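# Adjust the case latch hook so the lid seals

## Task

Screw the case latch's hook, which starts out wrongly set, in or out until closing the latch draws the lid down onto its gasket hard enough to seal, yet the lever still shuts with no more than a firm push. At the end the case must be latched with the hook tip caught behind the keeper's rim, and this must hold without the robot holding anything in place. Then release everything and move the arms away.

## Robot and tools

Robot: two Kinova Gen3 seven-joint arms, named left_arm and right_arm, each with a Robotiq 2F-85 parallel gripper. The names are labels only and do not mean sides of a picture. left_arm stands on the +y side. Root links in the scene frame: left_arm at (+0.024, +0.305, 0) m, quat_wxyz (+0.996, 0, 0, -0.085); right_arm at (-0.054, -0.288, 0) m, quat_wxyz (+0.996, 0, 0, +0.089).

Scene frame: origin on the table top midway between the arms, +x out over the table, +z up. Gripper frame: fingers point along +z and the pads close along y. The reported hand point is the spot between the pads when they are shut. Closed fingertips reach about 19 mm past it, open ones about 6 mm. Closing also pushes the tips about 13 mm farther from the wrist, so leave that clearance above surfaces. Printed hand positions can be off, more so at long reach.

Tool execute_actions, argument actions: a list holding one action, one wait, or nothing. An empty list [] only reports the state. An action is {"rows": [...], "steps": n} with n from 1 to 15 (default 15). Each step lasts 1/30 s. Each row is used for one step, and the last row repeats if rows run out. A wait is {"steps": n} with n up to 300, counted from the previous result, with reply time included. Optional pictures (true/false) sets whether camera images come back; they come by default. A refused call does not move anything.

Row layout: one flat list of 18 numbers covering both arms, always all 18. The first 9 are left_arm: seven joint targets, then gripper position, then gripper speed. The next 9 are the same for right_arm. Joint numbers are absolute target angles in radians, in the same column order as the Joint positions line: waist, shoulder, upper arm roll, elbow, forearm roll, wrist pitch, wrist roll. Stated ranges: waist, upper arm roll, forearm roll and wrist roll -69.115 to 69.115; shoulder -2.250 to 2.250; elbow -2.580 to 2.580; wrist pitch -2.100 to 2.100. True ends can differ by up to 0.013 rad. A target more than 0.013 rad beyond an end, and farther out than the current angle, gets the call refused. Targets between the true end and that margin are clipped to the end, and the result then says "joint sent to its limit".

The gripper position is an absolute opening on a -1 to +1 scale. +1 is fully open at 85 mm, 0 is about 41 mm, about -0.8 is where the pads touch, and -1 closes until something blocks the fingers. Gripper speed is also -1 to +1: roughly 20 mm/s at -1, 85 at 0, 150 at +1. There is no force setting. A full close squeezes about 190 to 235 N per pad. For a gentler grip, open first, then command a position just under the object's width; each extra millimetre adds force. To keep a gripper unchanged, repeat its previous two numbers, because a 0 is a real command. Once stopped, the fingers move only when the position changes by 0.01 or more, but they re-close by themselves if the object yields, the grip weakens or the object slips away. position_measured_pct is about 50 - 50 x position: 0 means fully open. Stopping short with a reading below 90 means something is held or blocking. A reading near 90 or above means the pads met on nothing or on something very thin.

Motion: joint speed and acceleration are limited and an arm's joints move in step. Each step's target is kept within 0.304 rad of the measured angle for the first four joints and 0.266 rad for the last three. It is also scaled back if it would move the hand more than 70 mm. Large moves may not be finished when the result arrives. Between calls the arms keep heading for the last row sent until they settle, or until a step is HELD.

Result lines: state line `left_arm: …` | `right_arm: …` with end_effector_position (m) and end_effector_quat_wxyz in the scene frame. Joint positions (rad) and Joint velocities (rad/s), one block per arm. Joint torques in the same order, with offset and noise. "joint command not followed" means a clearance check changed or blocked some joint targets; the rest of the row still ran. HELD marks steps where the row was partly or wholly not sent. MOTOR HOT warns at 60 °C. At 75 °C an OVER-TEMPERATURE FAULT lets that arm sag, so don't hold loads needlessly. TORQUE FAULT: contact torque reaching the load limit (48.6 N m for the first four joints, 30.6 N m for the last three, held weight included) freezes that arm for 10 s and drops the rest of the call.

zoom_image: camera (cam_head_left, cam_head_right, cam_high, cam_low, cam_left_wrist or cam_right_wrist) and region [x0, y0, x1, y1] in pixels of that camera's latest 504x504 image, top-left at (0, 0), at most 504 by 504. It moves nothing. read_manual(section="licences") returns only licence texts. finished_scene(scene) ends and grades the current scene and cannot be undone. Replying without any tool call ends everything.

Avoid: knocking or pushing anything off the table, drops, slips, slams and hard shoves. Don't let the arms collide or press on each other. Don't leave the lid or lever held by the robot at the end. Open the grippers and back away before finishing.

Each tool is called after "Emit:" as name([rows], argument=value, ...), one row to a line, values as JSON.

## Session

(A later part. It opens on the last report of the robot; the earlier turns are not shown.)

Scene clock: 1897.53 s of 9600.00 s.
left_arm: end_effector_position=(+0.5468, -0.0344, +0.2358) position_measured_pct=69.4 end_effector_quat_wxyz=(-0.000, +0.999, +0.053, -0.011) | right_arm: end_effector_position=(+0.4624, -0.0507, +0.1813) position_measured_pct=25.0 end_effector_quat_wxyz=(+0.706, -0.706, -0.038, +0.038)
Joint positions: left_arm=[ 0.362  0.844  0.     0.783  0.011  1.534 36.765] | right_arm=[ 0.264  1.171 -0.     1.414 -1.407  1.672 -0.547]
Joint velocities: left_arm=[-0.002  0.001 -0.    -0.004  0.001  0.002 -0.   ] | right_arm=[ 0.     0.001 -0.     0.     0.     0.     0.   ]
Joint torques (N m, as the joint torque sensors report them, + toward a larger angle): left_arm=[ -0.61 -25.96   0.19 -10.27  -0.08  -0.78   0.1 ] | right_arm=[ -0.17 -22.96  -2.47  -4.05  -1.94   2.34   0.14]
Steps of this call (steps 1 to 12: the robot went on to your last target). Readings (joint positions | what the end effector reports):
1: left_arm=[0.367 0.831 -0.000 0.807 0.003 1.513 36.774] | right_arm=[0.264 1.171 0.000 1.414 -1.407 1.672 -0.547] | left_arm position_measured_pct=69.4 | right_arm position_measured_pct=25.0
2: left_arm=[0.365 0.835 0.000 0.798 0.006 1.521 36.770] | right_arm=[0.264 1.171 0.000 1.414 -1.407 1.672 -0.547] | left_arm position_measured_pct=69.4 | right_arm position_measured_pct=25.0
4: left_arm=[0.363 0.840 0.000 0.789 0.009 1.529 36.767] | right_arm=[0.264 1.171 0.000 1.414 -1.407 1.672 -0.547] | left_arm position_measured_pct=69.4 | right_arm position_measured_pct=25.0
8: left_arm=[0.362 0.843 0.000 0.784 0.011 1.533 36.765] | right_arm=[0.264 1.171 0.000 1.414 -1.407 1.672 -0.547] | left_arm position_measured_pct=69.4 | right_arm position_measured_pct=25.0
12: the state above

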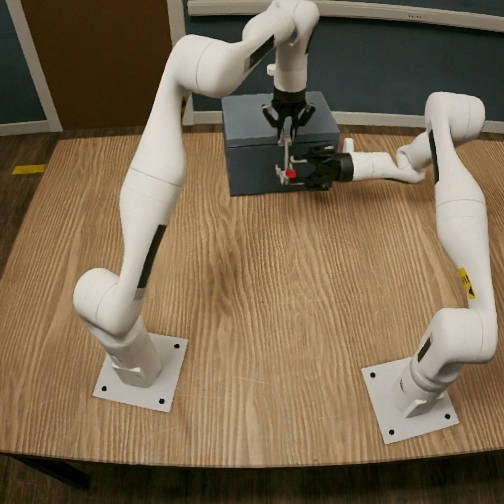

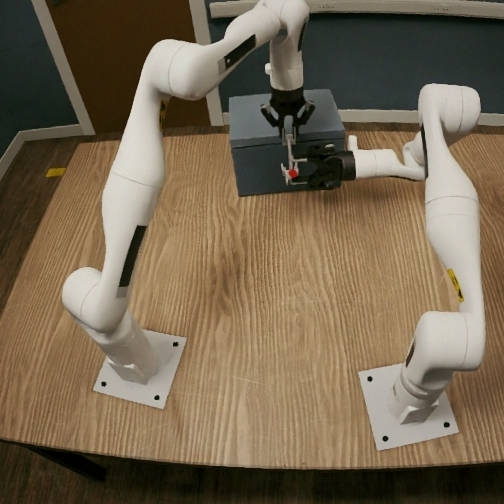

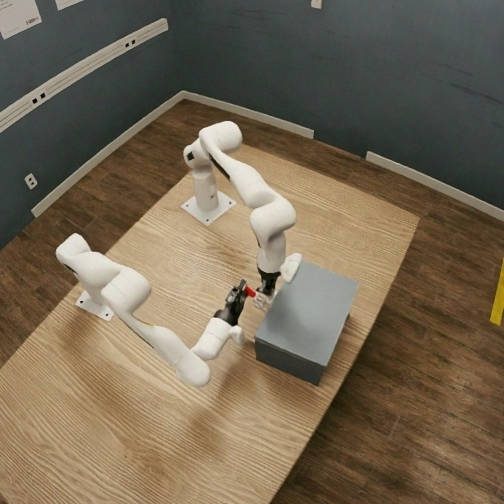

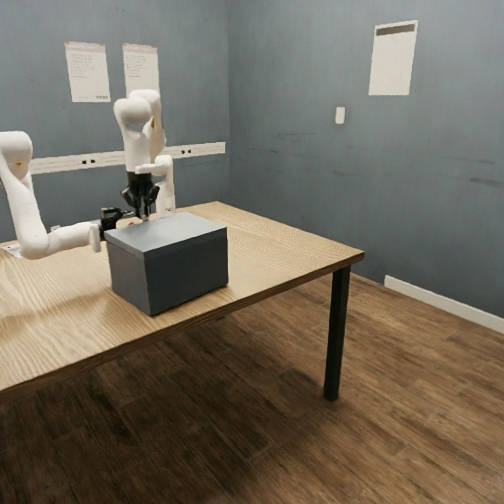

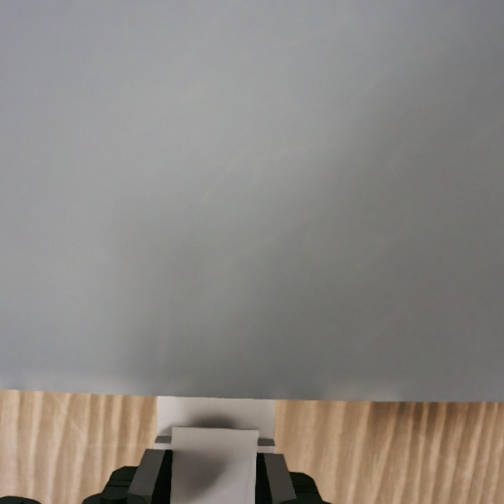

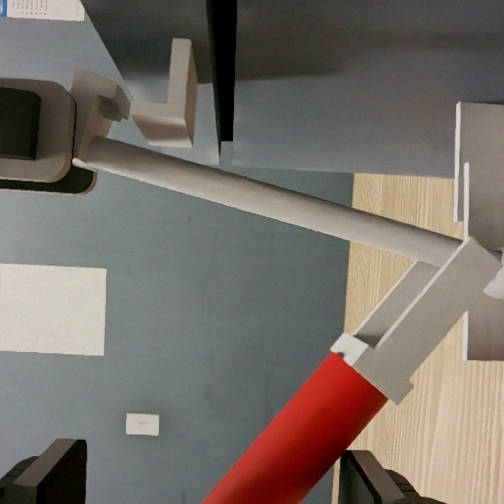

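Emit:
execute_actions([
  {"rows": [[0.3606,0.8431,0,0.779,0.0104,1.5335,36.7648,-0.4,0,0.2644,1.1769,0,1.412,-1.4067,1.6717,-0.5445,0.5,0.5],[0.3603,0.8442,0,0.7773,0.0104,1.5341,36.7648,-0.4,0,0.2644,1.1823,0,1.4095,-1.4065,1.6711,-0.5415,0.5,0.5],[0.3599,0.8453,0,0.7755,0.0104,1.5347,36.7648,-0.4,0,0.2644,1.1878,0,1.4071,-1.4062,1.6706,-0.5386,0.5,0.5],[0.3595,0.8465,0,0.7737,0.0104,1.5352,36.7648,-0.4,0,0.2644,1.1932,0,1.4046,-1.4059,1.6701,-0.5356,0.5,0.5],[0.3592,0.8476,0,0.772,0.0104,1.5358,36.7648,-0.4,0,0.2644,1.1987,0,1.4021,-1.4057,1.6695,-0.5327,0.5,0.5],[0.3588,0.8487,0,0.7702,0.0104,1.5364,36.7648,-0.4,0,0.2644,1.2041,0,1.3996,-1.4054,1.669,-0.5297,0.5,0.5],[0.3588,0.8487,0,0.7706,0.0104,1.536,36.7648,-0.4,0,0.2644,1.2096,0,1.3971,-1.4051,1.6684,-0.5268,0.5,0.5],[0.3588,0.8488,0,0.771,0.0104,1.5356,36.7648,-0.4,0,0.2644,1.215,0,1.3946,-1.4049,1.6679,-0.5238,0.5,0.5],[0.3588,0.8488,0,0.7714,0.0104,1.5351,36.7648,-0.4,0,0.2644,1.2205,0,1.3922,-1.4046,1.6674,-0.5209,0.5,0.5],[0.3588,0.8488,0,0.7718,0.0104,1.5347,36.7648,-0.4,0,0.2644,1.226,0,1.3897,-1.4043,1.6668,-0.5179,0.5,0.5],[0.3588,0.8489,0,0.7722,0.0104,1.5343,36.7648,-0.4,0,0.2644,1.2314,0,1.3872,-1.4041,1.6663,-0.515,0.5,0.5],[0.3588,0.8489,0,0.7726,0.0104,1.5339,36.7648,-0.4,0,0.2644,1.2369,0,1.3847,-1.4038,1.6658,-0.512,0.5,0.5],[0.3588,0.8489,0,0.773,0.0104,1.5334,36.7648,-0.4,0,0.2644,1.2423,0,1.3822,-1.4035,1.6652,-0.5091,0.5,0.5],[0.3588,0.849,0,0.7734,0.0104,1.533,36.7648,-0.4,0,0.2644,1.2478,0,1.3798,-1.4033,1.6647,-0.5061,0.5,0.5],[0.3588,0.849,0,0.7738,0.0104,1.5326,36.7648,-0.4,0,0.2644,1.2532,0,1.3773,-1.403,1.6642,-0.5032,0.5,0.5]], "steps": 15},
], pictures=false)

Emit:
execute_actions([
  {"steps": 12},
])

Scene clock: 1958.03 s of 9600.00 s.
left_arm: end_effector_position=(+0.5497, -0.0340, +0.2349) position_measured_pct=69.4 end_effector_quat_wxyz=(-0.000, +0.998, +0.054, -0.010) | right_arm: end_effector_position=(+0.4627, -0.0507, +0.1504) position_measured_pct=25.0 end_effector_quat_wxyz=(+0.706, -0.706, -0.037, +0.037)
Joint positions: left_arm=[ 0.359  0.85   0.     0.774  0.011  1.535 36.765] | right_arm=[ 0.264  1.236 -0.     1.385 -1.404  1.666 -0.513]
Joint velocities: left_arm=[-0.001  0.003  0.001  0.018  0.005 -0.006  0.   ] | right_arm=[-0.002  0.158 -0.008 -0.072  0.005  0.012  0.088]
Joint torques (N m, as the joint torque sensors report them, + toward a larger angle): left_arm=[ -0.14 -25.6    0.22  -9.     0.41  -0.63   0.23] | right_arm=[ -0.15 -23.16  -2.01  -4.77  -1.56   2.26   0.17]
Steps of this call (steps 1 to 30: the robot went on to your last target; steps 31 to 1800: nothing new was sent; steps 1801 to 1815: all 15 steps of this action). Readings (joint positions | what the end effector reports):
1801: left_arm=[0.361 0.844 0.000 0.782 0.011 1.534 36.765] | right_arm=[0.264 1.172 -0.000 1.414 -1.407 1.672 -0.547] | left_arm position_measured_pct=69.4 | right_arm position_measured_pct=25.0
1802: left_arm=[0.361 0.845 0.000 0.781 0.011 1.534 36.765] | right_arm=[0.264 1.174 -0.000 1.413 -1.407 1.672 -0.546] | left_arm position_measured_pct=69.4 | right_arm position_measured_pct=25.0
1804: left_arm=[0.361 0.846 0.000 0.779 0.011 1.535 36.765] | right_arm=[0.264 1.181 -0.000 1.410 -1.407 1.672 -0.543] | left_arm position_measured_pct=69.4 | right_arm position_measured_pct=25.0
1808: left_arm=[0.360 0.849 0.000 0.774 0.011 1.536 36.765] | right_arm=[0.264 1.199 -0.000 1.402 -1.406 1.670 -0.533] | left_arm position_measured_pct=69.4 | right_arm position_measured_pct=25.0
1815: the state above

Scene clock: 1958.43 s of 9600.00 s.
left_arm: end_effector_position=(+0.5493, -0.0341, +0.2332) position_measured_pct=69.4 end_effector_quat_wxyz=(-0.001, +0.998, +0.054, -0.011) | right_arm: end_effector_position=(+0.4627, -0.0506, +0.1426) position_measured_pct=25.0 end_effector_quat_wxyz=(+0.706, -0.706, -0.038, +0.037)
Joint positions: left_arm=[ 0.359  0.851  0.     0.776  0.011  1.533 36.765] | right_arm=[ 0.264  1.252 -0.     1.377 -1.403  1.665 -0.503]
Joint velocities: left_arm=[ 0.001 -0.     0.     0.     0.    -0.     0.001] | right_arm=[ 0.003  0.003 -0.001 -0.002 -0.    -0.     0.001]
Joint torques (N m, as the joint torque sensors report them, + toward a larger angle): left_arm=[ -0.36 -26.29   0.1  -10.7    0.09  -0.47   0.16] | right_arm=[ -0.15 -22.76  -2.09  -4.35  -1.49   2.52   0.46]
Steps of this call (steps 1 to 12: the robot went on to your last target). Readings (joint positions | what the end effector reports):
1: left_arm=[0.359 0.850 0.000 0.774 0.011 1.534 36.765] | right_arm=[0.264 1.241 -0.000 1.383 -1.404 1.666 -0.510] | left_arm position_measured_pct=69.4 | right_arm position_measured_pct=25.0
2: left_arm=[0.359 0.850 0.000 0.775 0.011 1.534 36.765] | right_arm=[0.264 1.244 -0.000 1.381 -1.403 1.666 -0.507] | left_arm position_measured_pct=69.4 | right_arm position_measured_pct=25.0
4: left_arm=[0.359 0.851 0.000 0.775 0.011 1.534 36.765] | right_arm=[0.264 1.248 -0.000 1.379 -1.403 1.665 -0.505] | left_arm position_measured_pct=69.4 | right_arm position_measured_pct=25.0
8: left_arm=[0.359 0.851 0.000 0.775 0.011 1.533 36.765] | right_arm=[0.264 1.251 -0.000 1.378 -1.403 1.665 -0.503] | left_arm position_measured_pct=69.4 | right_arm position_measured_pct=25.0
12: the state above

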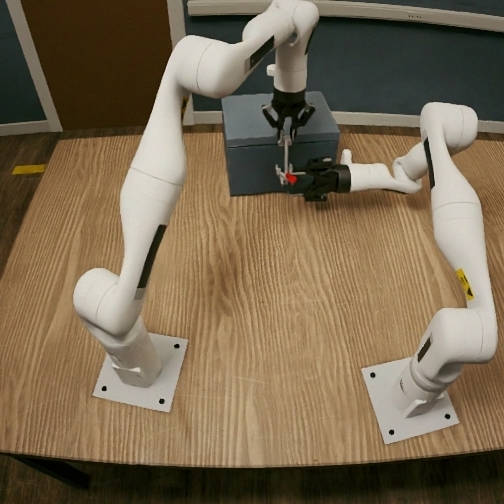

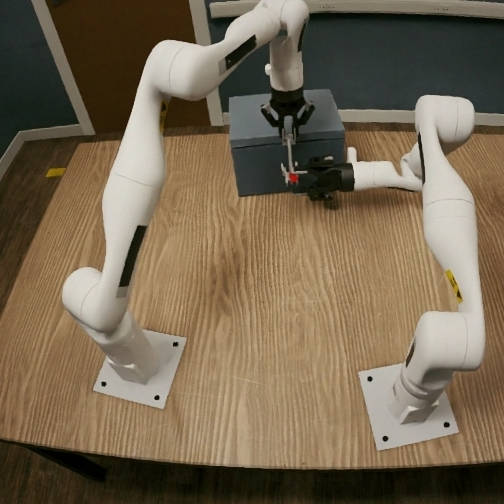

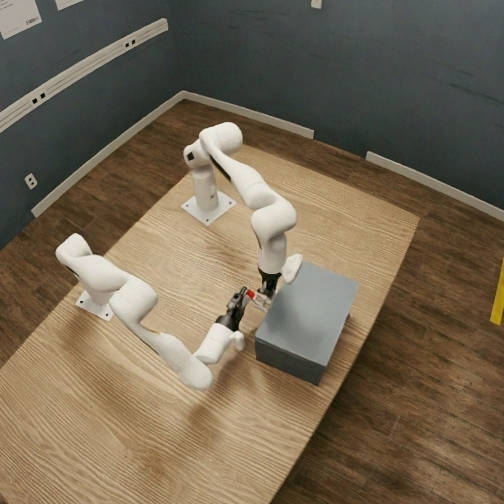

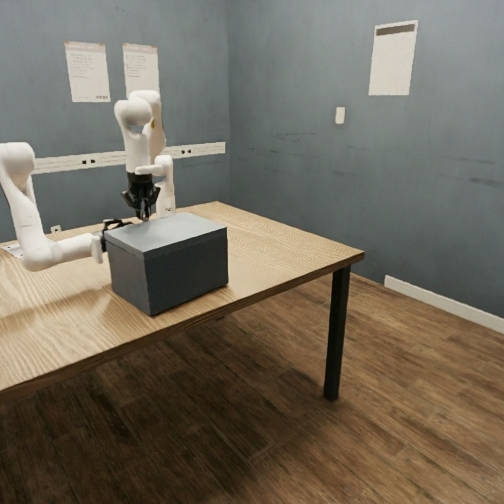

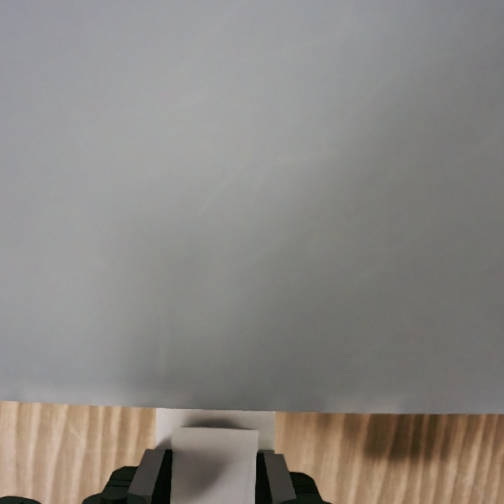

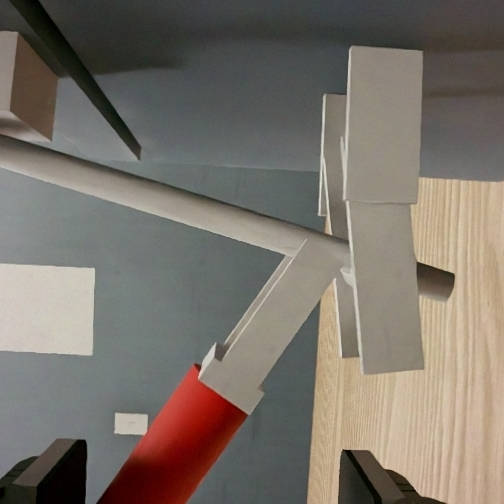

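Emit:
execute_actions([
  {"rows": [[0.3588,0.8492,0,0.776,0.0104,1.5302,36.7648,-0.4,0,0.2644,1.2589,0,1.374,-1.4028,1.6638,-0.5009,0.5,0.5],[0.3588,0.8493,0,0.7771,0.0104,1.529,36.7648,-0.4,0,0.2644,1.2645,0,1.3706,-1.4026,1.6634,-0.4986,0.5,0.5],[0.3588,0.8494,0,0.778,0.0104,1.5281,36.7648,-0.4,0,0.2644,1.2702,0,1.3673,-1.4024,1.663,-0.4963,0.5,0.5],[0.3588,0.8494,0,0.7788,0.0104,1.5272,36.7648,-0.4,0,0.2644,1.2759,0,1.364,-1.4022,1.6626,-0.4939,0.5,0.5],[0.3588,0.8495,0,0.7796,0.0104,1.5263,36.7648,-0.4,0,0.2644,1.2815,0,1.3607,-1.402,1.6622,-0.4916,0.5,0.5],[0.3588,0.8496,0,0.7805,0.0104,1.5254,36.7648,-0.4,0,0.2644,1.2872,0,1.3573,-1.4018,1.6618,-0.4893,0.5,0.5],[0.3588,0.8496,0,0.7813,0.0104,1.5245,36.7648,-0.4,0,0.2644,1.2928,0,1.354,-1.4015,1.6614,-0.487,0.5,0.5],[0.3588,0.8497,0,0.7821,0.0104,1.5236,36.7648,-0.4,0,0.2644,1.2985,0,1.3507,-1.4013,1.661,-0.4847,0.5,0.5],[0.3588,0.8498,0,0.783,0.0104,1.5226,36.7648,-0.4,0,0.2644,1.3042,0,1.3474,-1.4011,1.6606,-0.4823,0.5,0.5],[0.3588,0.8498,0,0.7838,0.0104,1.5217,36.7648,-0.4,0,0.2644,1.3098,0,1.344,-1.4009,1.6602,-0.48,0.5,0.5],[0.3588,0.8499,0,0.7846,0.0104,1.5208,36.7648,-0.4,0,0.2644,1.3155,0,1.3407,-1.4007,1.6598,-0.4777,0.5,0.5],[0.3588,0.85,0,0.7855,0.0104,1.5199,36.7648,-0.4,0,0.2644,1.3212,0,1.3374,-1.4005,1.6594,-0.4754,0.5,0.5],[0.3588,0.8501,0,0.7863,0.0104,1.519,36.7648,-0.4,0,0.2644,1.3268,0,1.3341,-1.4003,1.659,-0.4731,0.5,0.5],[0.3588,0.8501,0,0.7872,0.0104,1.5181,36.7648,-0.4,0,0.2644,1.3325,0,1.3307,-1.4001,1.6586,-0.4708,0.5,0.5],[0.3588,0.8502,0,0.788,0.0104,1.5172,36.7648,-0.4,0,0.2644,1.3382,0,1.3274,-1.3999,1.6582,-0.4685,0.5,0.5]], "steps": 15},
], pictures=false)

Emit:
execute_actions([
  {"steps": 12},
])

Scene clock: 1985.50 s of 9600.00 s.
left_arm: end_effector_position=(+0.5491, -0.0342, +0.2285) position_measured_pct=69.4 end_effector_quat_wxyz=(-0.001, +0.998, +0.054, -0.011) | right_arm: end_effector_position=(+0.4629, -0.0506, +0.1113) position_measured_pct=25.0 end_effector_quat_wxyz=(+0.706, -0.706, -0.038, +0.037)
Joint positions: left_arm=[ 0.359  0.853  0.     0.788  0.011  1.521 36.765] | right_arm=[ 0.264  1.319 -0.     1.338 -1.401  1.66  -0.476]
Joint velocities: left_arm=[ 0.002  0.003  0.001  0.028  0.001 -0.024  0.001] | right_arm=[ 0.001  0.168 -0.001 -0.099  0.006 -0.011  0.069]
Joint torques (N m, as the joint torque sensors report them, + toward a larger angle): left_arm=[ -0.49 -25.89  -0.43 -10.75   0.09  -0.76   0.19] | right_arm=[  0.18 -22.79  -1.82  -4.24  -1.2    2.3    0.27]
Steps of this call (steps 1 to 30: the robot went on to your last target; steps 31 to 797: nothing new was sent; steps 798 to 812: all 15 steps of this action). Readings (joint positions | what the end effector reports):
798: left_arm=[0.359 0.851 0.000 0.776 0.011 1.533 36.765] | right_arm=[0.264 1.253 -0.000 1.377 -1.403 1.665 -0.503] | left_arm position_measured_pct=69.4 | right_arm position_measured_pct=25.0
799: left_arm=[0.359 0.851 0.000 0.776 0.011 1.532 36.765] | right_arm=[0.264 1.256 -0.000 1.375 -1.403 1.665 -0.502] | left_arm position_measured_pct=69.4 | right_arm position_measured_pct=25.0
801: left_arm=[0.359 0.851 0.000 0.778 0.011 1.531 36.765] | right_arm=[0.264 1.263 -0.000 1.372 -1.403 1.664 -0.500] | left_arm position_measured_pct=69.4 | right_arm position_measured_pct=25.0
805: left_arm=[0.359 0.852 0.000 0.781 0.011 1.527 36.765] | right_arm=[0.264 1.281 -0.000 1.361 -1.402 1.663 -0.492] | left_arm position_measured_pct=69.4 | right_arm position_measured_pct=25.0
812: the state above

Scene clock: 1985.90 s of 9600.00 s.
left_arm: end_effector_position=(+0.5488, -0.0342, +0.2273) position_measured_pct=69.4 end_effector_quat_wxyz=(-0.001, +0.998, +0.054, -0.012) | right_arm: end_effector_position=(+0.4626, -0.0506, +0.1030) position_measured_pct=25.0 end_effector_quat_wxyz=(+0.706, -0.706, -0.038, +0.037)
Joint positions: left_arm=[ 0.359  0.853  0.     0.79   0.011  1.519 36.765] | right_arm=[ 0.264  1.337 -0.     1.327 -1.4    1.659 -0.469]
Joint velocities: left_arm=[ 0.    -0.001 -0.001  0.001 -0.001 -0.     0.   ] | right_arm=[ 0.001  0.004 -0.    -0.001  0.    -0.     0.001]
Joint torques (N m, as the joint torque sensors report them, + toward a larger angle): left_arm=[ -0.96 -27.11   0.28 -10.52   0.25  -0.87   0.  ] | right_arm=[ -0.46 -23.26  -2.01  -3.83  -1.54   2.29   0.22]
Steps of this call (steps 1 to 12: the robot went on to your last target). Readings (joint positions | what the end effector reports):
1: left_arm=[0.359 0.853 0.000 0.789 0.011 1.520 36.765] | right_arm=[0.264 1.325 -0.000 1.335 -1.401 1.660 -0.474] | left_arm position_measured_pct=69.4 | right_arm position_measured_pct=25.0
2: left_arm=[0.359 0.853 0.000 0.789 0.011 1.520 36.765] | right_arm=[0.264 1.329 -0.000 1.333 -1.400 1.659 -0.472] | left_arm position_measured_pct=69.4 | right_arm position_measured_pct=25.0
4: left_arm=[0.359 0.853 0.000 0.790 0.011 1.519 36.765] | right_arm=[0.264 1.333 -0.000 1.330 -1.400 1.659 -0.470] | left_arm position_measured_pct=69.4 | right_arm position_measured_pct=25.0
8: left_arm=[0.359 0.853 0.000 0.790 0.011 1.519 36.765] | right_arm=[0.264 1.336 -0.000 1.328 -1.400 1.659 -0.469] | left_arm position_measured_pct=69.4 | right_arm position_measured_pct=25.0
12: the state above

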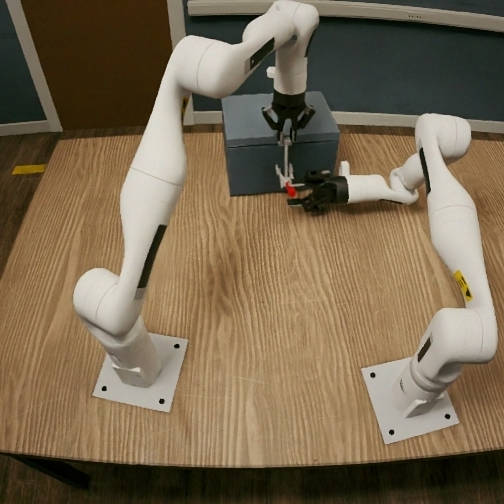

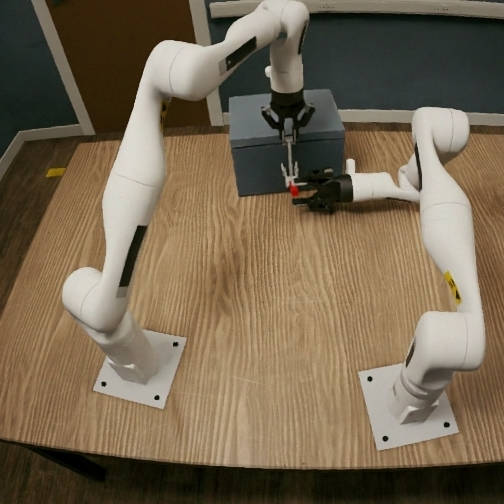

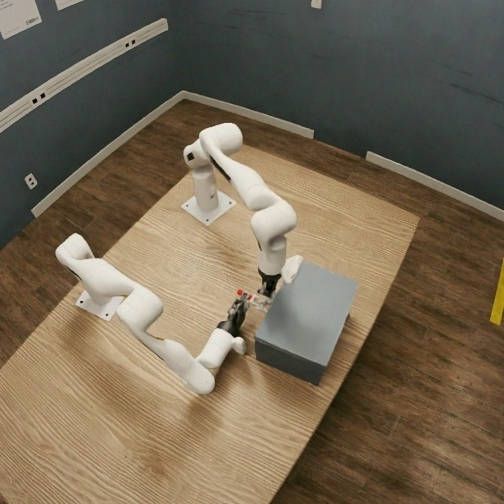

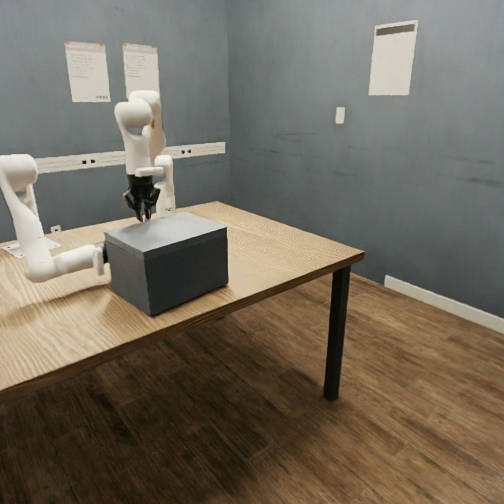

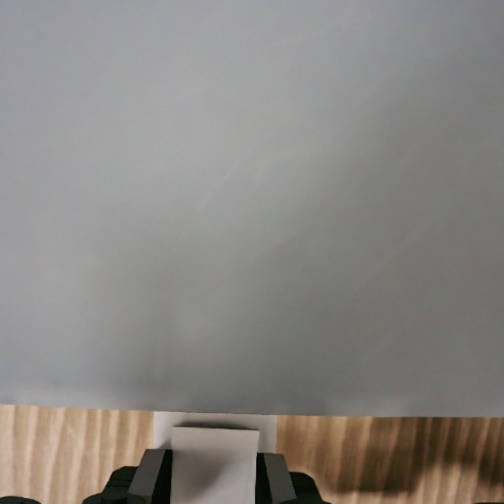

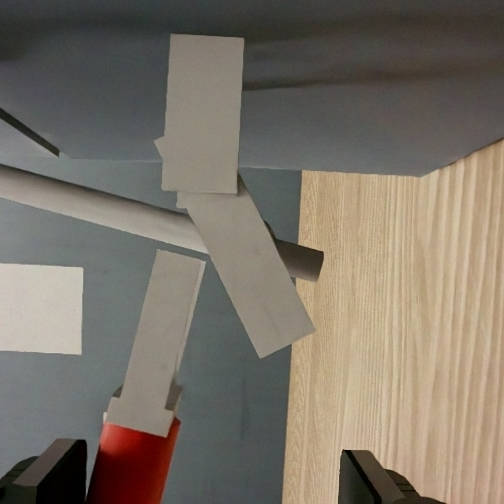

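Emit:
execute_actions([
  {"rows": [[0.3588,0.8504,0,0.79,0.0104,1.515,36.7648,-0.4,0,0.2644,1.3382,0,1.3274,-1.3999,1.6582,-0.4685,1,0.5],[0.3588,0.8505,0,0.792,0.0104,1.5128,36.7648,-0.4,0,0.2644,1.3382,0,1.3274,-1.3999,1.6582,-0.4685,1,0.5],[0.3588,0.8505,0,0.792,0.0104,1.5128,36.7648,-0.4,0,0.2644,1.3382,0,1.3274,-1.3999,1.6582,-0.4685,1,0.5],[0.3588,0.8505,0,0.792,0.0104,1.5128,36.7648,-0.4,0,0.2735,1.3396,0,1.322,-1.3919,1.6628,-0.4717,1,0.5],[0.3588,0.8505,0,0.792,0.0104,1.5128,36.7648,-0.1,0,0.2826,1.3409,0,1.3166,-1.384,1.6673,-0.4748,1,0.5],[0.3588,0.8505,0,0.792,0.0104,1.5128,36.7648,-0.1,0,0.2917,1.3423,0,1.3111,-1.376,1.6719,-0.478,1,0.5],[0.3588,0.8505,0,0.792,0.0104,1.5128,36.7648,-0.1,0,0.3008,1.3437,0,1.3057,-1.368,1.6765,-0.4811,1,0.5],[0.3588,0.8505,0,0.792,0.0104,1.5128,36.7648,-0.1,0,0.3098,1.345,0,1.3003,-1.3601,1.681,-0.4843,1,0.5],[0.3588,0.8505,0,0.792,0.0104,1.5128,36.7648,-0.1,0,0.3189,1.3464,0,1.2949,-1.3521,1.6856,-0.4874,1,0.5],[0.3588,0.8505,0,0.792,0.0104,1.5128,36.7648,-0.1,0,0.328,1.3477,0,1.2894,-1.3442,1.6901,-0.4906,1,0.5],[0.3588,0.8505,0,0.792,0.0104,1.5128,36.7648,-0.1,0,0.3371,1.3491,0,1.284,-1.3362,1.6947,-0.4937,1,0.5],[0.3588,0.8505,0,0.792,0.0104,1.5128,36.7648,-0.1,0,0.3371,1.3491,0,1.284,-1.3362,1.6947,-0.4937,1,0.5],[0.3588,0.8505,0,0.792,0.0104,1.5128,36.7648,-0.1,0,0.3371,1.3491,0,1.284,-1.3362,1.6947,-0.4937,1,0.5],[0.3588,0.8505,0,0.792,0.0104,1.5128,36.7648,-0.1,0,0.36,1.34,0,1.255,-1.325,1.718,-0.53,1,0.5],[0.3588,0.8505,0,0.792,0.0104,1.5128,36.7648,-0.1,0,0.38,1.33,0,1.225,-1.314,1.74,-0.566,1,0.5]], "steps": 15},
], pictures=false)

Emit:
execute_actions([
  {"rows": [[0.3588,0.8505,0,0.792,0.0104,1.5128,36.7648,-0.1,0,0.4,1.317,0,1.197,-1.303,1.763,-0.6,1,0.5],[0.3588,0.8505,0,0.792,0.0104,1.5128,36.7648,-0.1,0,0.423,1.303,0,1.169,-1.292,1.786,-0.64,1,0.5]], "steps": 15},
], pictures=false)

Emit:
execute_actions([
  {"steps": 10},
])

Scene clock: 2022.17 s of 9600.00 s.
left_arm: end_effector_position=(+0.5504, -0.0343, +0.2285) position_measured_pct=55.2 end_effector_quat_wxyz=(+0.001, +0.998, +0.054, -0.009) | right_arm: end_effector_position=(+0.4671, -0.0917, +0.1035) position_measured_pct=0.0 end_effector_quat_wxyz=(+0.705, -0.707, -0.038, +0.037)
Joint positions: left_arm=[ 0.359  0.851 -0.     0.792  0.01   1.513 36.765] | right_arm=[ 0.336  1.347 -0.     1.281 -1.338  1.697 -0.498]
Joint velocities: left_arm=[-0.    -0.002 -0.002 -0.    -0.    -0.    -0.   ] | right_arm=[ 0.262 -0.046 -0.017 -0.296  0.159  0.223 -0.3  ]
Joint torques (N m, as the joint torque sensors report them, + toward a larger angle): left_arm=[ -0.6  -24.65   0.24  -8.33   0.13  -0.51   0.09] | right_arm=[  2.4  -27.09  -1.82  -5.2   -2.24   2.88   0.72]
Steps of this call (steps 1 to 30: the robot went on to your last target; steps 31 to 1073: nothing new was sent; steps 1074 to 1088: all 15 steps of this action). Readings (joint positions | what the end effector reports):
1074: left_arm=[0.359 0.853 0.000 0.791 0.011 1.518 36.765] | right_arm=[0.264 1.338 -0.000 1.327 -1.400 1.659 -0.469] | left_arm position_measured_pct=69.4 | right_arm position_measured_pct=25.0
1075: left_arm=[0.359 0.853 0.000 0.791 0.011 1.518 36.765] | right_arm=[0.264 1.338 -0.000 1.327 -1.400 1.659 -0.469] | left_arm position_measured_pct=69.4 | right_arm position_measured_pct=24.2
1077: left_arm=[0.359 0.852 0.001 0.793 0.011 1.516 36.765] | right_arm=[0.265 1.338 -0.000 1.327 -1.399 1.659 -0.469] | left_arm position_measured_pct=69.4 | right_arm position_measured_pct=18.7
1081: left_arm=[0.359 0.852 0.000 0.792 0.010 1.513 36.765] | right_arm=[0.285 1.341 -0.001 1.315 -1.383 1.668 -0.475] | left_arm position_measured_pct=64.7 | right_arm position_measured_pct=3.6
1088: the state above

Scene clock: 2022.67 s of 9600.00 s.
left_arm: end_effector_position=(+0.5504, -0.0343, +0.2286) position_measured_pct=54.8 end_effector_quat_wxyz=(+0.001, +0.998, +0.054, -0.009) | right_arm: end_effector_position=(+0.4901, -0.1475, +0.1494) position_measured_pct=0.0 end_effector_quat_wxyz=(+0.706, -0.706, -0.037, +0.038)
Joint positions: left_arm=[ 0.359  0.851  0.     0.792  0.01   1.513 36.765] | right_arm=[ 0.422  1.303  0.     1.169 -1.292  1.786 -0.64 ]
Joint velocities: left_arm=[ 0.001  0.001 -0.     0.    -0.     0.001  0.001] | right_arm=[ 0.008 -0.003 -0.    -0.005  0.002  0.002 -0.005]
Joint torques (N m, as the joint torque sensors report them, + toward a larger angle): left_arm=[ -0.03 -24.4    0.47  -9.14   0.39  -0.37   0.05] | right_arm=[ -0.71 -23.68  -2.4   -4.92  -1.99   2.39   0.16]
Steps of this call (steps 1 to 15: all 15 steps of this action). Readings (joint positions | what the end effector reports):
1: left_arm=[0.359 0.851 -0.000 0.792 0.010 1.513 36.765] | right_arm=[0.346 1.344 -0.000 1.269 -1.333 1.705 -0.511] | left_arm position_measured_pct=55.2 | right_arm position_measured_pct=0.0
2: left_arm=[0.359 0.851 -0.000 0.792 0.010 1.513 36.765] | right_arm=[0.358 1.339 -0.001 1.255 -1.327 1.717 -0.529] | left_arm position_measured_pct=54.8 | right_arm position_measured_pct=0.0
4: left_arm=[0.359 0.851 -0.000 0.792 0.010 1.513 36.765] | right_arm=[0.383 1.325 -0.000 1.221 -1.313 1.744 -0.572] | left_arm position_measured_pct=54.8 | right_arm position_measured_pct=0.0
8: left_arm=[0.359 0.851 -0.000 0.792 0.010 1.513 36.765] | right_arm=[0.415 1.306 0.001 1.177 -1.296 1.780 -0.630] | left_arm position_measured_pct=54.8 | right_arm position_measured_pct=0.0
15: the state above

Scene clock: 2023.00 s of 9600.00 s.
left_arm: end_effector_position=(+0.5504, -0.0343, +0.2286) position_measured_pct=54.8 end_effector_quat_wxyz=(+0.001, +0.998, +0.054, -0.009) | right_arm: end_effector_position=(+0.4902, -0.1480, +0.1496) position_measured_pct=0.0 end_effector_quat_wxyz=(+0.706, -0.706, -0.037, +0.038)
Joint positions: left_arm=[ 0.359  0.851  0.     0.792  0.01   1.513 36.765] | right_arm=[ 0.423  1.303  0.     1.169 -1.292  1.786 -0.64 ]
Joint velocities: left_arm=[ 0.001 -0.     0.    -0.     0.     0.     0.001] | right_arm=[ 0.001  0.    -0.    -0.     0.     0.    -0.   ]
Joint torques (N m, as the joint torque sensors report them, + toward a larger angle): left_arm=[ -0.24 -24.48   0.56  -9.06   0.18  -0.27   0.3 ] | right_arm=[ -0.27 -24.35  -2.38  -4.86  -1.98   2.4    0.1 ]
Steps of this call (steps 1 to 10: the robot went on to your last target). Readings (joint positions | what the end effector reports):
1: left_arm=[0.359 0.851 -0.000 0.792 0.010 1.513 36.765] | right_arm=[0.422 1.303 0.000 1.169 -1.292 1.786 -0.640] | left_arm position_measured_pct=54.8 | right_arm position_measured_pct=0.0
2: left_arm=[0.359 0.851 0.000 0.792 0.010 1.513 36.765] | right_arm=[0.423 1.303 0.000 1.169 -1.292 1.786 -0.640] | left_arm position_measured_pct=54.8 | right_arm position_measured_pct=0.0
4: left_arm=[0.359 0.851 0.000 0.792 0.010 1.513 36.765] | right_arm=[0.423 1.303 0.000 1.169 -1.292 1.786 -0.640] | left_arm position_measured_pct=54.8 | right_arm position_measured_pct=0.0
8: left_arm=[0.359 0.851 0.000 0.792 0.010 1.513 36.765] | right_arm=[0.423 1.303 0.000 1.169 -1.292 1.786 -0.640] | left_arm position_measured_pct=54.8 | right_arm position_measured_pct=0.0
10: the state above

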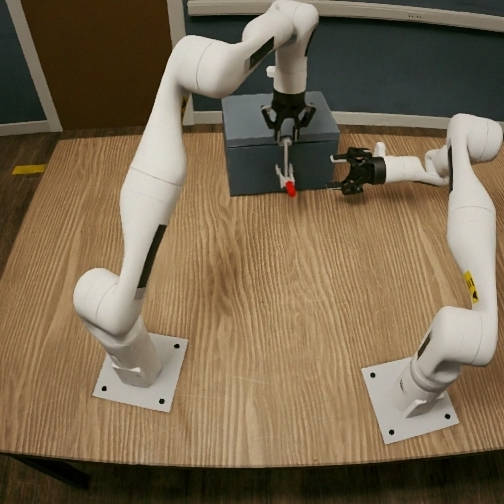

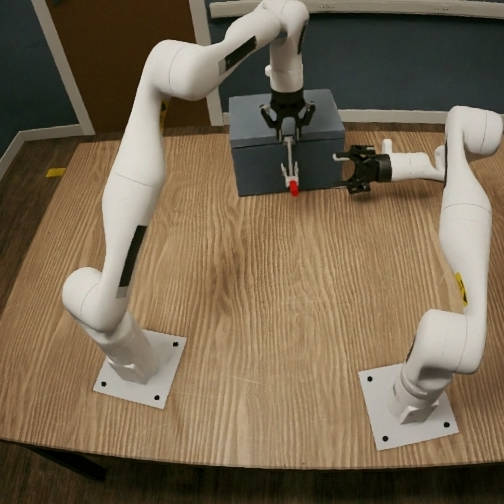

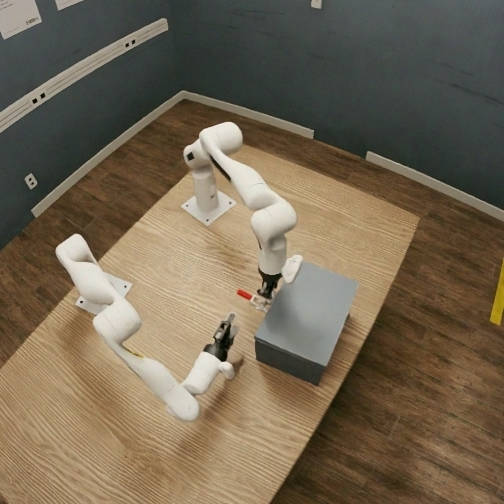

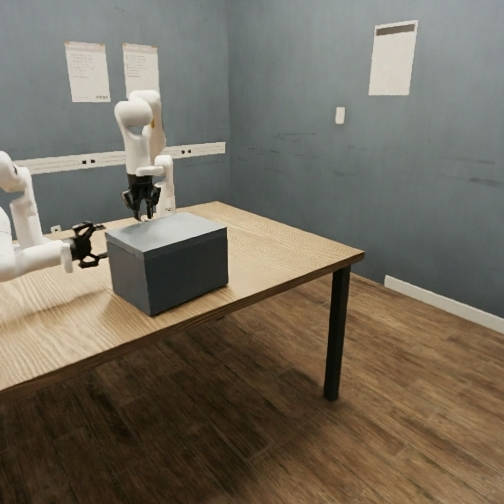

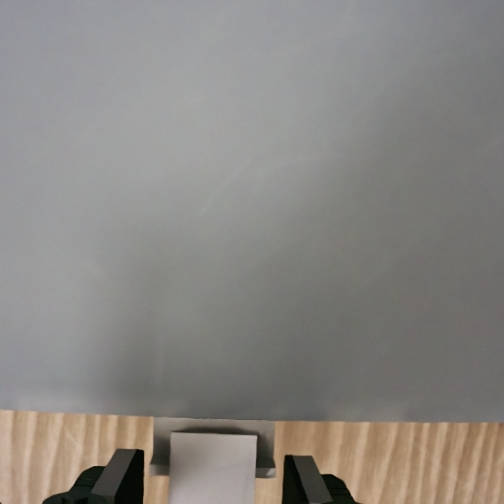

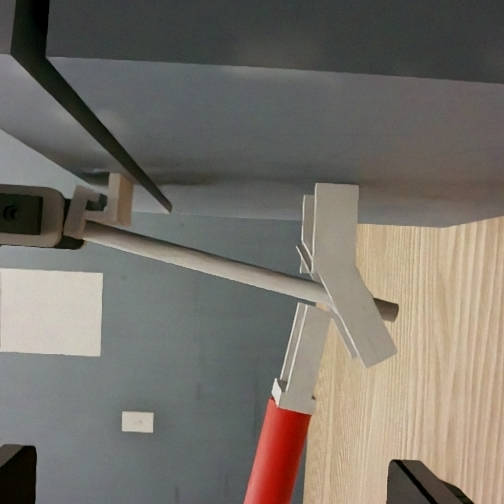

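Emit:
zoom_image(camera="cam_right_wrist", region=[40, 150, 200, 260])

Region (40, 150, 200, 260) of cam_right_wrist's 504x504 image, scaled by 3.150; it fills the top 346 rows of this view, and the rest is white.

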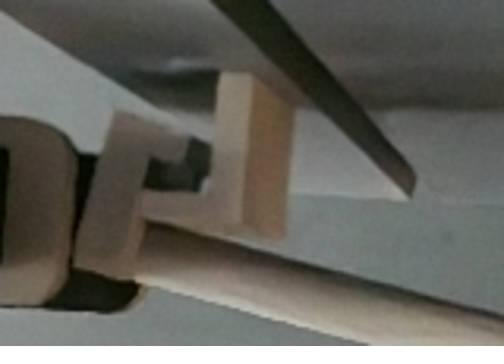

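Emit:
execute_actions([
  {"rows": [[0.3588,0.8495,0,0.779,0.0104,1.527,36.7648,-0.1,0,0.423,1.303,0,1.169,-1.292,1.786,-0.64,1,0.5],[0.3588,0.8485,0,0.766,0.0104,1.541,36.7648,-0.1,0,0.423,1.303,0,1.169,-1.292,1.786,-0.64,1,0.5],[0.3588,0.8475,0,0.753,0.0104,1.555,36.7648,-0.1,0,0.423,1.303,0,1.169,-1.292,1.786,-0.64,1,0.5],[0.3588,0.8465,0,0.74,0.0104,1.569,36.7648,-0.1,0,0.423,1.303,0,1.169,-1.292,1.786,-0.64,1,0.5],[0.3588,0.8455,0,0.7267,0.0104,1.5835,36.7648,-0.1,0,0.423,1.303,0,1.169,-1.292,1.786,-0.64,1,0.5],[0.3588,0.8455,0,0.7267,0.0104,1.5835,36.7648,-0.1,0,0.423,1.303,0,1.169,-1.292,1.786,-0.64,1,0.5],[0.3588,0.8455,0,0.7267,0.0104,1.5835,36.7648,-0.1,0,0.423,1.303,0,1.169,-1.292,1.786,-0.64,1,0.5],[0.3588,0.8455,0,0.7267,0.0104,1.5835,36.7648,-0.1,0,0.423,1.303,0,1.169,-1.292,1.786,-0.64,1,0.5],[0.3588,0.8455,0,0.7267,0.0104,1.5835,36.7648,-0.1,0,0.423,1.303,0,1.169,-1.292,1.786,-0.64,1,0.5],[0.378,0.807,0,0.8014,0.0087,1.5448,36.7837,-0.1,0,0.423,1.303,0,1.169,-1.292,1.786,-0.64,1,0.5],[0.3973,0.7687,0,0.8761,0.0069,1.5061,36.8026,-0.1,0,0.423,1.303,0,1.169,-1.292,1.786,-0.64,1,0.5],[0.4166,0.7304,0,0.9508,0.0052,1.4675,36.8215,-0.1,0,0.423,1.303,0,1.169,-1.292,1.786,-0.64,1,0.5],[0.4359,0.692,0,1.0256,0.0035,1.4288,36.8404,-0.1,0,0.423,1.303,0,1.169,-1.292,1.786,-0.64,1,0.5],[0.4551,0.6536,0,1.1003,0.0017,1.3901,36.8593,-0.1,0,0.423,1.303,0,1.169,-1.292,1.786,-0.64,1,0.5],[0.4744,0.6152,0,1.175,0,1.3514,36.8782,-0.1,0,0.423,1.303,0,1.169,-1.292,1.786,-0.64,1,0.5]], "steps": 15},
], pictures=false)

Emit:
execute_actions([
  {"rows": [[0.4744,0.6152,0,1.175,0,1.3514,36.8782,-0.1,0,0.423,1.303,0,1.169,-1.292,1.786,-0.64,1,0.5],[0.4744,0.6152,0,1.175,0,1.3514,36.8782,-0.1,0,0.423,1.303,0,1.169,-1.292,1.786,-0.64,1,0.5],[0.4744,0.6152,0,1.175,0,1.3514,36.8782,-0.1,0,0.423,1.303,0,1.169,-1.292,1.786,-0.64,1,0.5],[0.4744,0.6152,0,1.175,0,1.3514,36.8782,-0.1,0,0.423,1.303,0,1.169,-1.292,1.786,-0.64,1,0.5],[0.4744,0.6152,0,1.175,0,1.3514,36.8782,-0.1,0,0.423,1.303,0,1.169,-1.292,1.786,-0.64,1,0.5],[0.4744,0.6152,0,1.175,0,1.3514,36.8782,-0.1,0,0.423,1.303,0,1.169,-1.292,1.786,-0.64,1,0.5],[0.4744,0.6152,0,1.175,0,1.3514,36.8782,-0.1,0,0.423,1.303,0,1.169,-1.292,1.786,-0.64,1,0.5],[0.4744,0.6152,0,1.175,0,1.3514,36.8782,-0.1,0,0.423,1.303,0,1.169,-1.292,1.786,-0.64,1,0.5],[0.4744,0.6152,0,1.175,0,1.3514,36.8782,-0.1,0,0.423,1.303,0,1.169,-1.292,1.786,-0.64,1,0.5],[0.4744,0.6152,0,1.175,0,1.3514,36.8782,-0.64,0,0.423,1.303,0,1.169,-1.292,1.786,-0.64,1,0.5],[0.4986,0.6041,0,1.2507,-0.0513,1.2559,36.9322,-0.64,0,0.423,1.303,0,1.169,-1.292,1.786,-0.64,1,0.5],[0.5228,0.593,0,1.3264,-0.1027,1.1605,36.9863,-0.64,0,0.423,1.303,0,1.169,-1.292,1.786,-0.64,1,0.5],[0.5469,0.582,0,1.402,-0.154,1.065,37.0403,-0.64,0,0.423,1.303,0,1.169,-1.292,1.786,-0.64,1,0.5],[0.5711,0.5709,0,1.4777,-0.2054,0.9696,37.0944,-0.64,0,0.423,1.303,0,1.169,-1.292,1.786,-0.64,1,0.5],[0.5953,0.5598,0,1.5534,-0.2567,0.8741,37.1484,-0.64,0,0.423,1.303,0,1.169,-1.292,1.786,-0.64,1,0.5]], "steps": 15},
], pictures=false)

Emit:
execute_actions([
  {"steps": 25},
])

Scene clock: 2065.97 s of 9600.00 s.
left_arm: end_effector_position=(+0.5348, -0.0400, +0.2586) position_measured_pct=54.8 end_effector_quat_wxyz=(+0.003, +0.999, +0.054, -0.001) | right_arm: end_effector_position=(+0.4902, -0.1480, +0.1496) position_measured_pct=0.0 end_effector_quat_wxyz=(+0.706, -0.706, -0.037, +0.038)
Joint positions: left_arm=[ 0.382  0.797 -0.001  0.802  0.008  1.541 36.786] | right_arm=[ 0.423  1.303 -0.     1.169 -1.292  1.786 -0.64 ]
Joint velocities: left_arm=[ 0.239 -0.486 -0.     0.836 -0.021 -0.436  0.229] | right_arm=[-0.001 -0.002  0.    -0.     0.    -0.001 -0.   ]
Joint torques (N m, as the joint torque sensors report them, + toward a larger angle): left_arm=[  1.35 -24.66   1.1   -9.25   0.47  -0.44   0.33] | right_arm=[ -0.1  -24.28  -2.34  -5.21  -1.91   2.44   0.31]
Steps of this call (steps 1 to 15: the robot went on to your last target; steps 16 to 1274: nothing new was sent; steps 1275 to 1289: all 15 steps of this action). Readings (joint positions | what the end effector reports):
1275: left_arm=[0.359 0.851 -0.000 0.791 0.010 1.514 36.765] | right_arm=[0.423 1.303 -0.000 1.169 -1.292 1.786 -0.640] | left_arm position_measured_pct=54.8 | right_arm position_measured_pct=0.0
1276: left_arm=[0.359 0.851 -0.000 0.787 0.010 1.518 36.765] | right_arm=[0.423 1.303 -0.000 1.169 -1.292 1.786 -0.640] | left_arm position_measured_pct=54.8 | right_arm position_measured_pct=0.0
1278: left_arm=[0.359 0.850 -0.000 0.774 0.010 1.532 36.765] | right_arm=[0.423 1.303 -0.000 1.169 -1.292 1.786 -0.640] | left_arm position_measured_pct=54.8 | right_arm position_measured_pct=0.0
1282: left_arm=[0.359 0.847 0.000 0.740 0.010 1.569 36.765] | right_arm=[0.423 1.303 -0.000 1.169 -1.292 1.786 -0.640] | left_arm position_measured_pct=54.8 | right_arm position_measured_pct=0.0
1289: the state above

Scene clock: 2066.47 s of 9600.00 s.
left_arm: end_effector_position=(+0.4393, -0.0426, +0.2298) position_measured_pct=65.1 end_effector_quat_wxyz=(-0.010, +0.998, +0.057, +0.012) | right_arm: end_effector_position=(+0.4902, -0.1480, +0.1496) position_measured_pct=0.0 end_effector_quat_wxyz=(+0.706, -0.706, -0.037, +0.038)
Joint positions: left_arm=[ 0.5    0.604 -0.001  1.259 -0.032  1.275 36.92 ] | right_arm=[ 0.423  1.303 -0.     1.169 -1.292  1.786 -0.64 ]
Joint velocities: left_arm=[ 0.337 -0.191  0.002  1.071 -0.516 -1.046  0.613] | right_arm=[ 0.002 -0.     0.     0.     0.    -0.001  0.   ]
Joint torques (N m, as the joint torque sensors report them, + toward a larger angle): left_arm=[  0.22 -19.85   0.53  -7.04   0.33  -0.28  -0.24] | right_arm=[ -0.39 -24.35  -2.19  -4.99  -1.82   2.45   0.11]
Steps of this call (steps 1 to 15: all 15 steps of this action). Readings (joint positions | what the end effector reports):
1: left_arm=[0.390 0.779 -0.001 0.833 0.007 1.524 36.794] | right_arm=[0.423 1.303 -0.000 1.169 -1.292 1.786 -0.640] | left_arm position_measured_pct=54.8 | right_arm position_measured_pct=0.0
2: left_arm=[0.401 0.758 -0.001 0.870 0.006 1.505 36.804] | right_arm=[0.423 1.303 -0.000 1.169 -1.292 1.786 -0.640] | left_arm position_measured_pct=54.8 | right_arm position_measured_pct=0.0
4: left_arm=[0.424 0.713 -0.000 0.952 0.005 1.458 36.827] | right_arm=[0.423 1.303 -0.000 1.169 -1.292 1.786 -0.640] | left_arm position_measured_pct=54.8 | right_arm position_measured_pct=0.0
8: left_arm=[0.457 0.651 0.001 1.092 0.002 1.387 36.862] | right_arm=[0.423 1.303 -0.000 1.169 -1.292 1.786 -0.640] | left_arm position_measured_pct=54.8 | right_arm position_measured_pct=0.0
15: the state above

Scene clock: 2067.30 s of 9600.00 s.
left_arm: end_effector_position=(+0.4420, -0.0459, +0.1781) position_measured_pct=82.1 end_effector_quat_wxyz=(-0.006, +0.990, +0.052, +0.129) | right_arm: end_effector_position=(+0.4902, -0.1480, +0.1496) position_measured_pct=0.0 end_effector_quat_wxyz=(+0.706, -0.706, -0.037, +0.038)
Joint positions: left_arm=[ 0.595  0.56   0.     1.553 -0.257  0.874 37.148] | right_arm=[ 0.423  1.303 -0.     1.169 -1.292  1.786 -0.64 ]
Joint velocities: left_arm=[-0.001 -0.001 -0.     0.    -0.001  0.     0.   ] | right_arm=[-0.002 -0.001 -0.     0.    -0.     0.     0.   ]
Joint torques (N m, as the joint torque sensors report them, + toward a larger angle): left_arm=[ -0.04 -19.36  -0.13  -8.05  -0.28  -0.66   0.15] | right_arm=[ -0.26 -24.31  -2.08  -4.96  -1.81   2.55   0.28]
Steps of this call (steps 1 to 25: the robot went on to your last target). Readings (joint positions | what the end effector reports):
1: left_arm=[0.512 0.597 -0.001 1.296 -0.052 1.238 36.943] | right_arm=[0.423 1.303 -0.000 1.169 -1.292 1.786 -0.640] | left_arm position_measured_pct=67.9 | right_arm position_measured_pct=0.0
2: left_arm=[0.526 0.591 -0.000 1.334 -0.077 1.201 36.971] | right_arm=[0.423 1.303 -0.000 1.169 -1.292 1.786 -0.640] | left_arm position_measured_pct=71.0 | right_arm position_measured_pct=0.0
4: left_arm=[0.550 0.581 0.001 1.409 -0.138 1.124 37.034] | right_arm=[0.423 1.303 -0.000 1.169 -1.292 1.786 -0.640] | left_arm position_measured_pct=77.0 | right_arm position_measured_pct=0.0
8: left_arm=[0.581 0.567 0.000 1.513 -0.226 0.963 37.118] | right_arm=[0.423 1.303 -0.000 1.169 -1.292 1.786 -0.640] | left_arm position_measured_pct=81.7 | right_arm position_measured_pct=0.0
25: the state above

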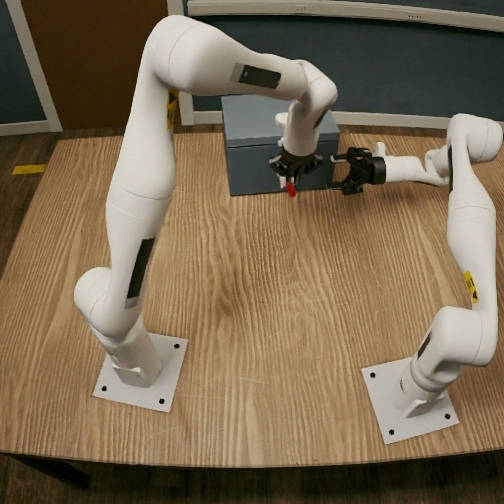

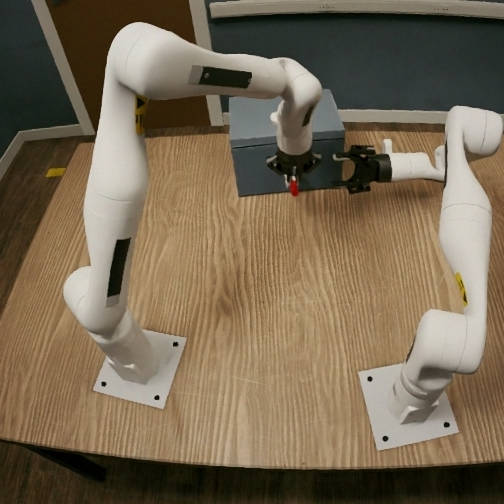

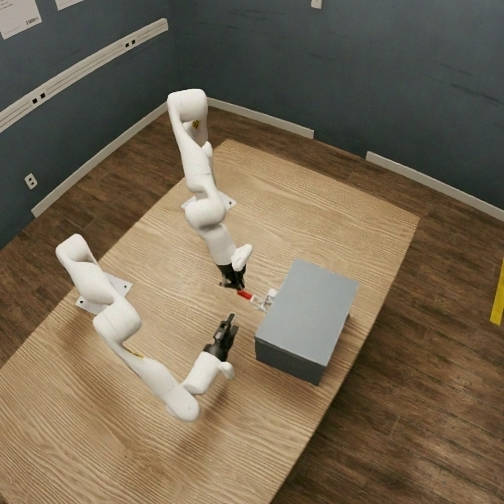

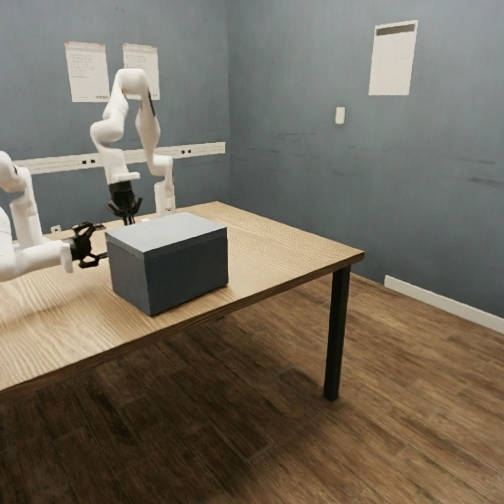

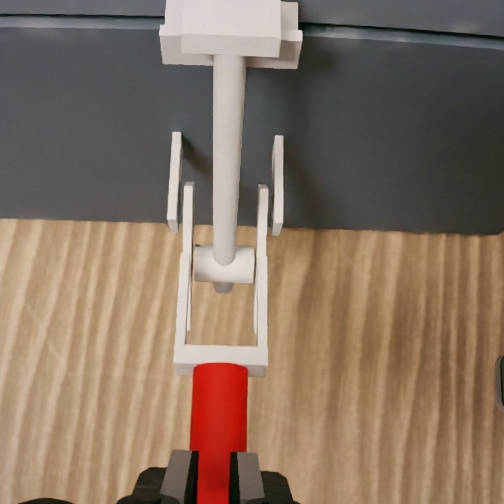

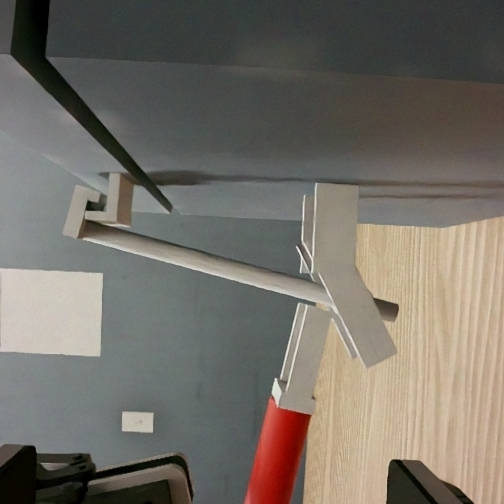

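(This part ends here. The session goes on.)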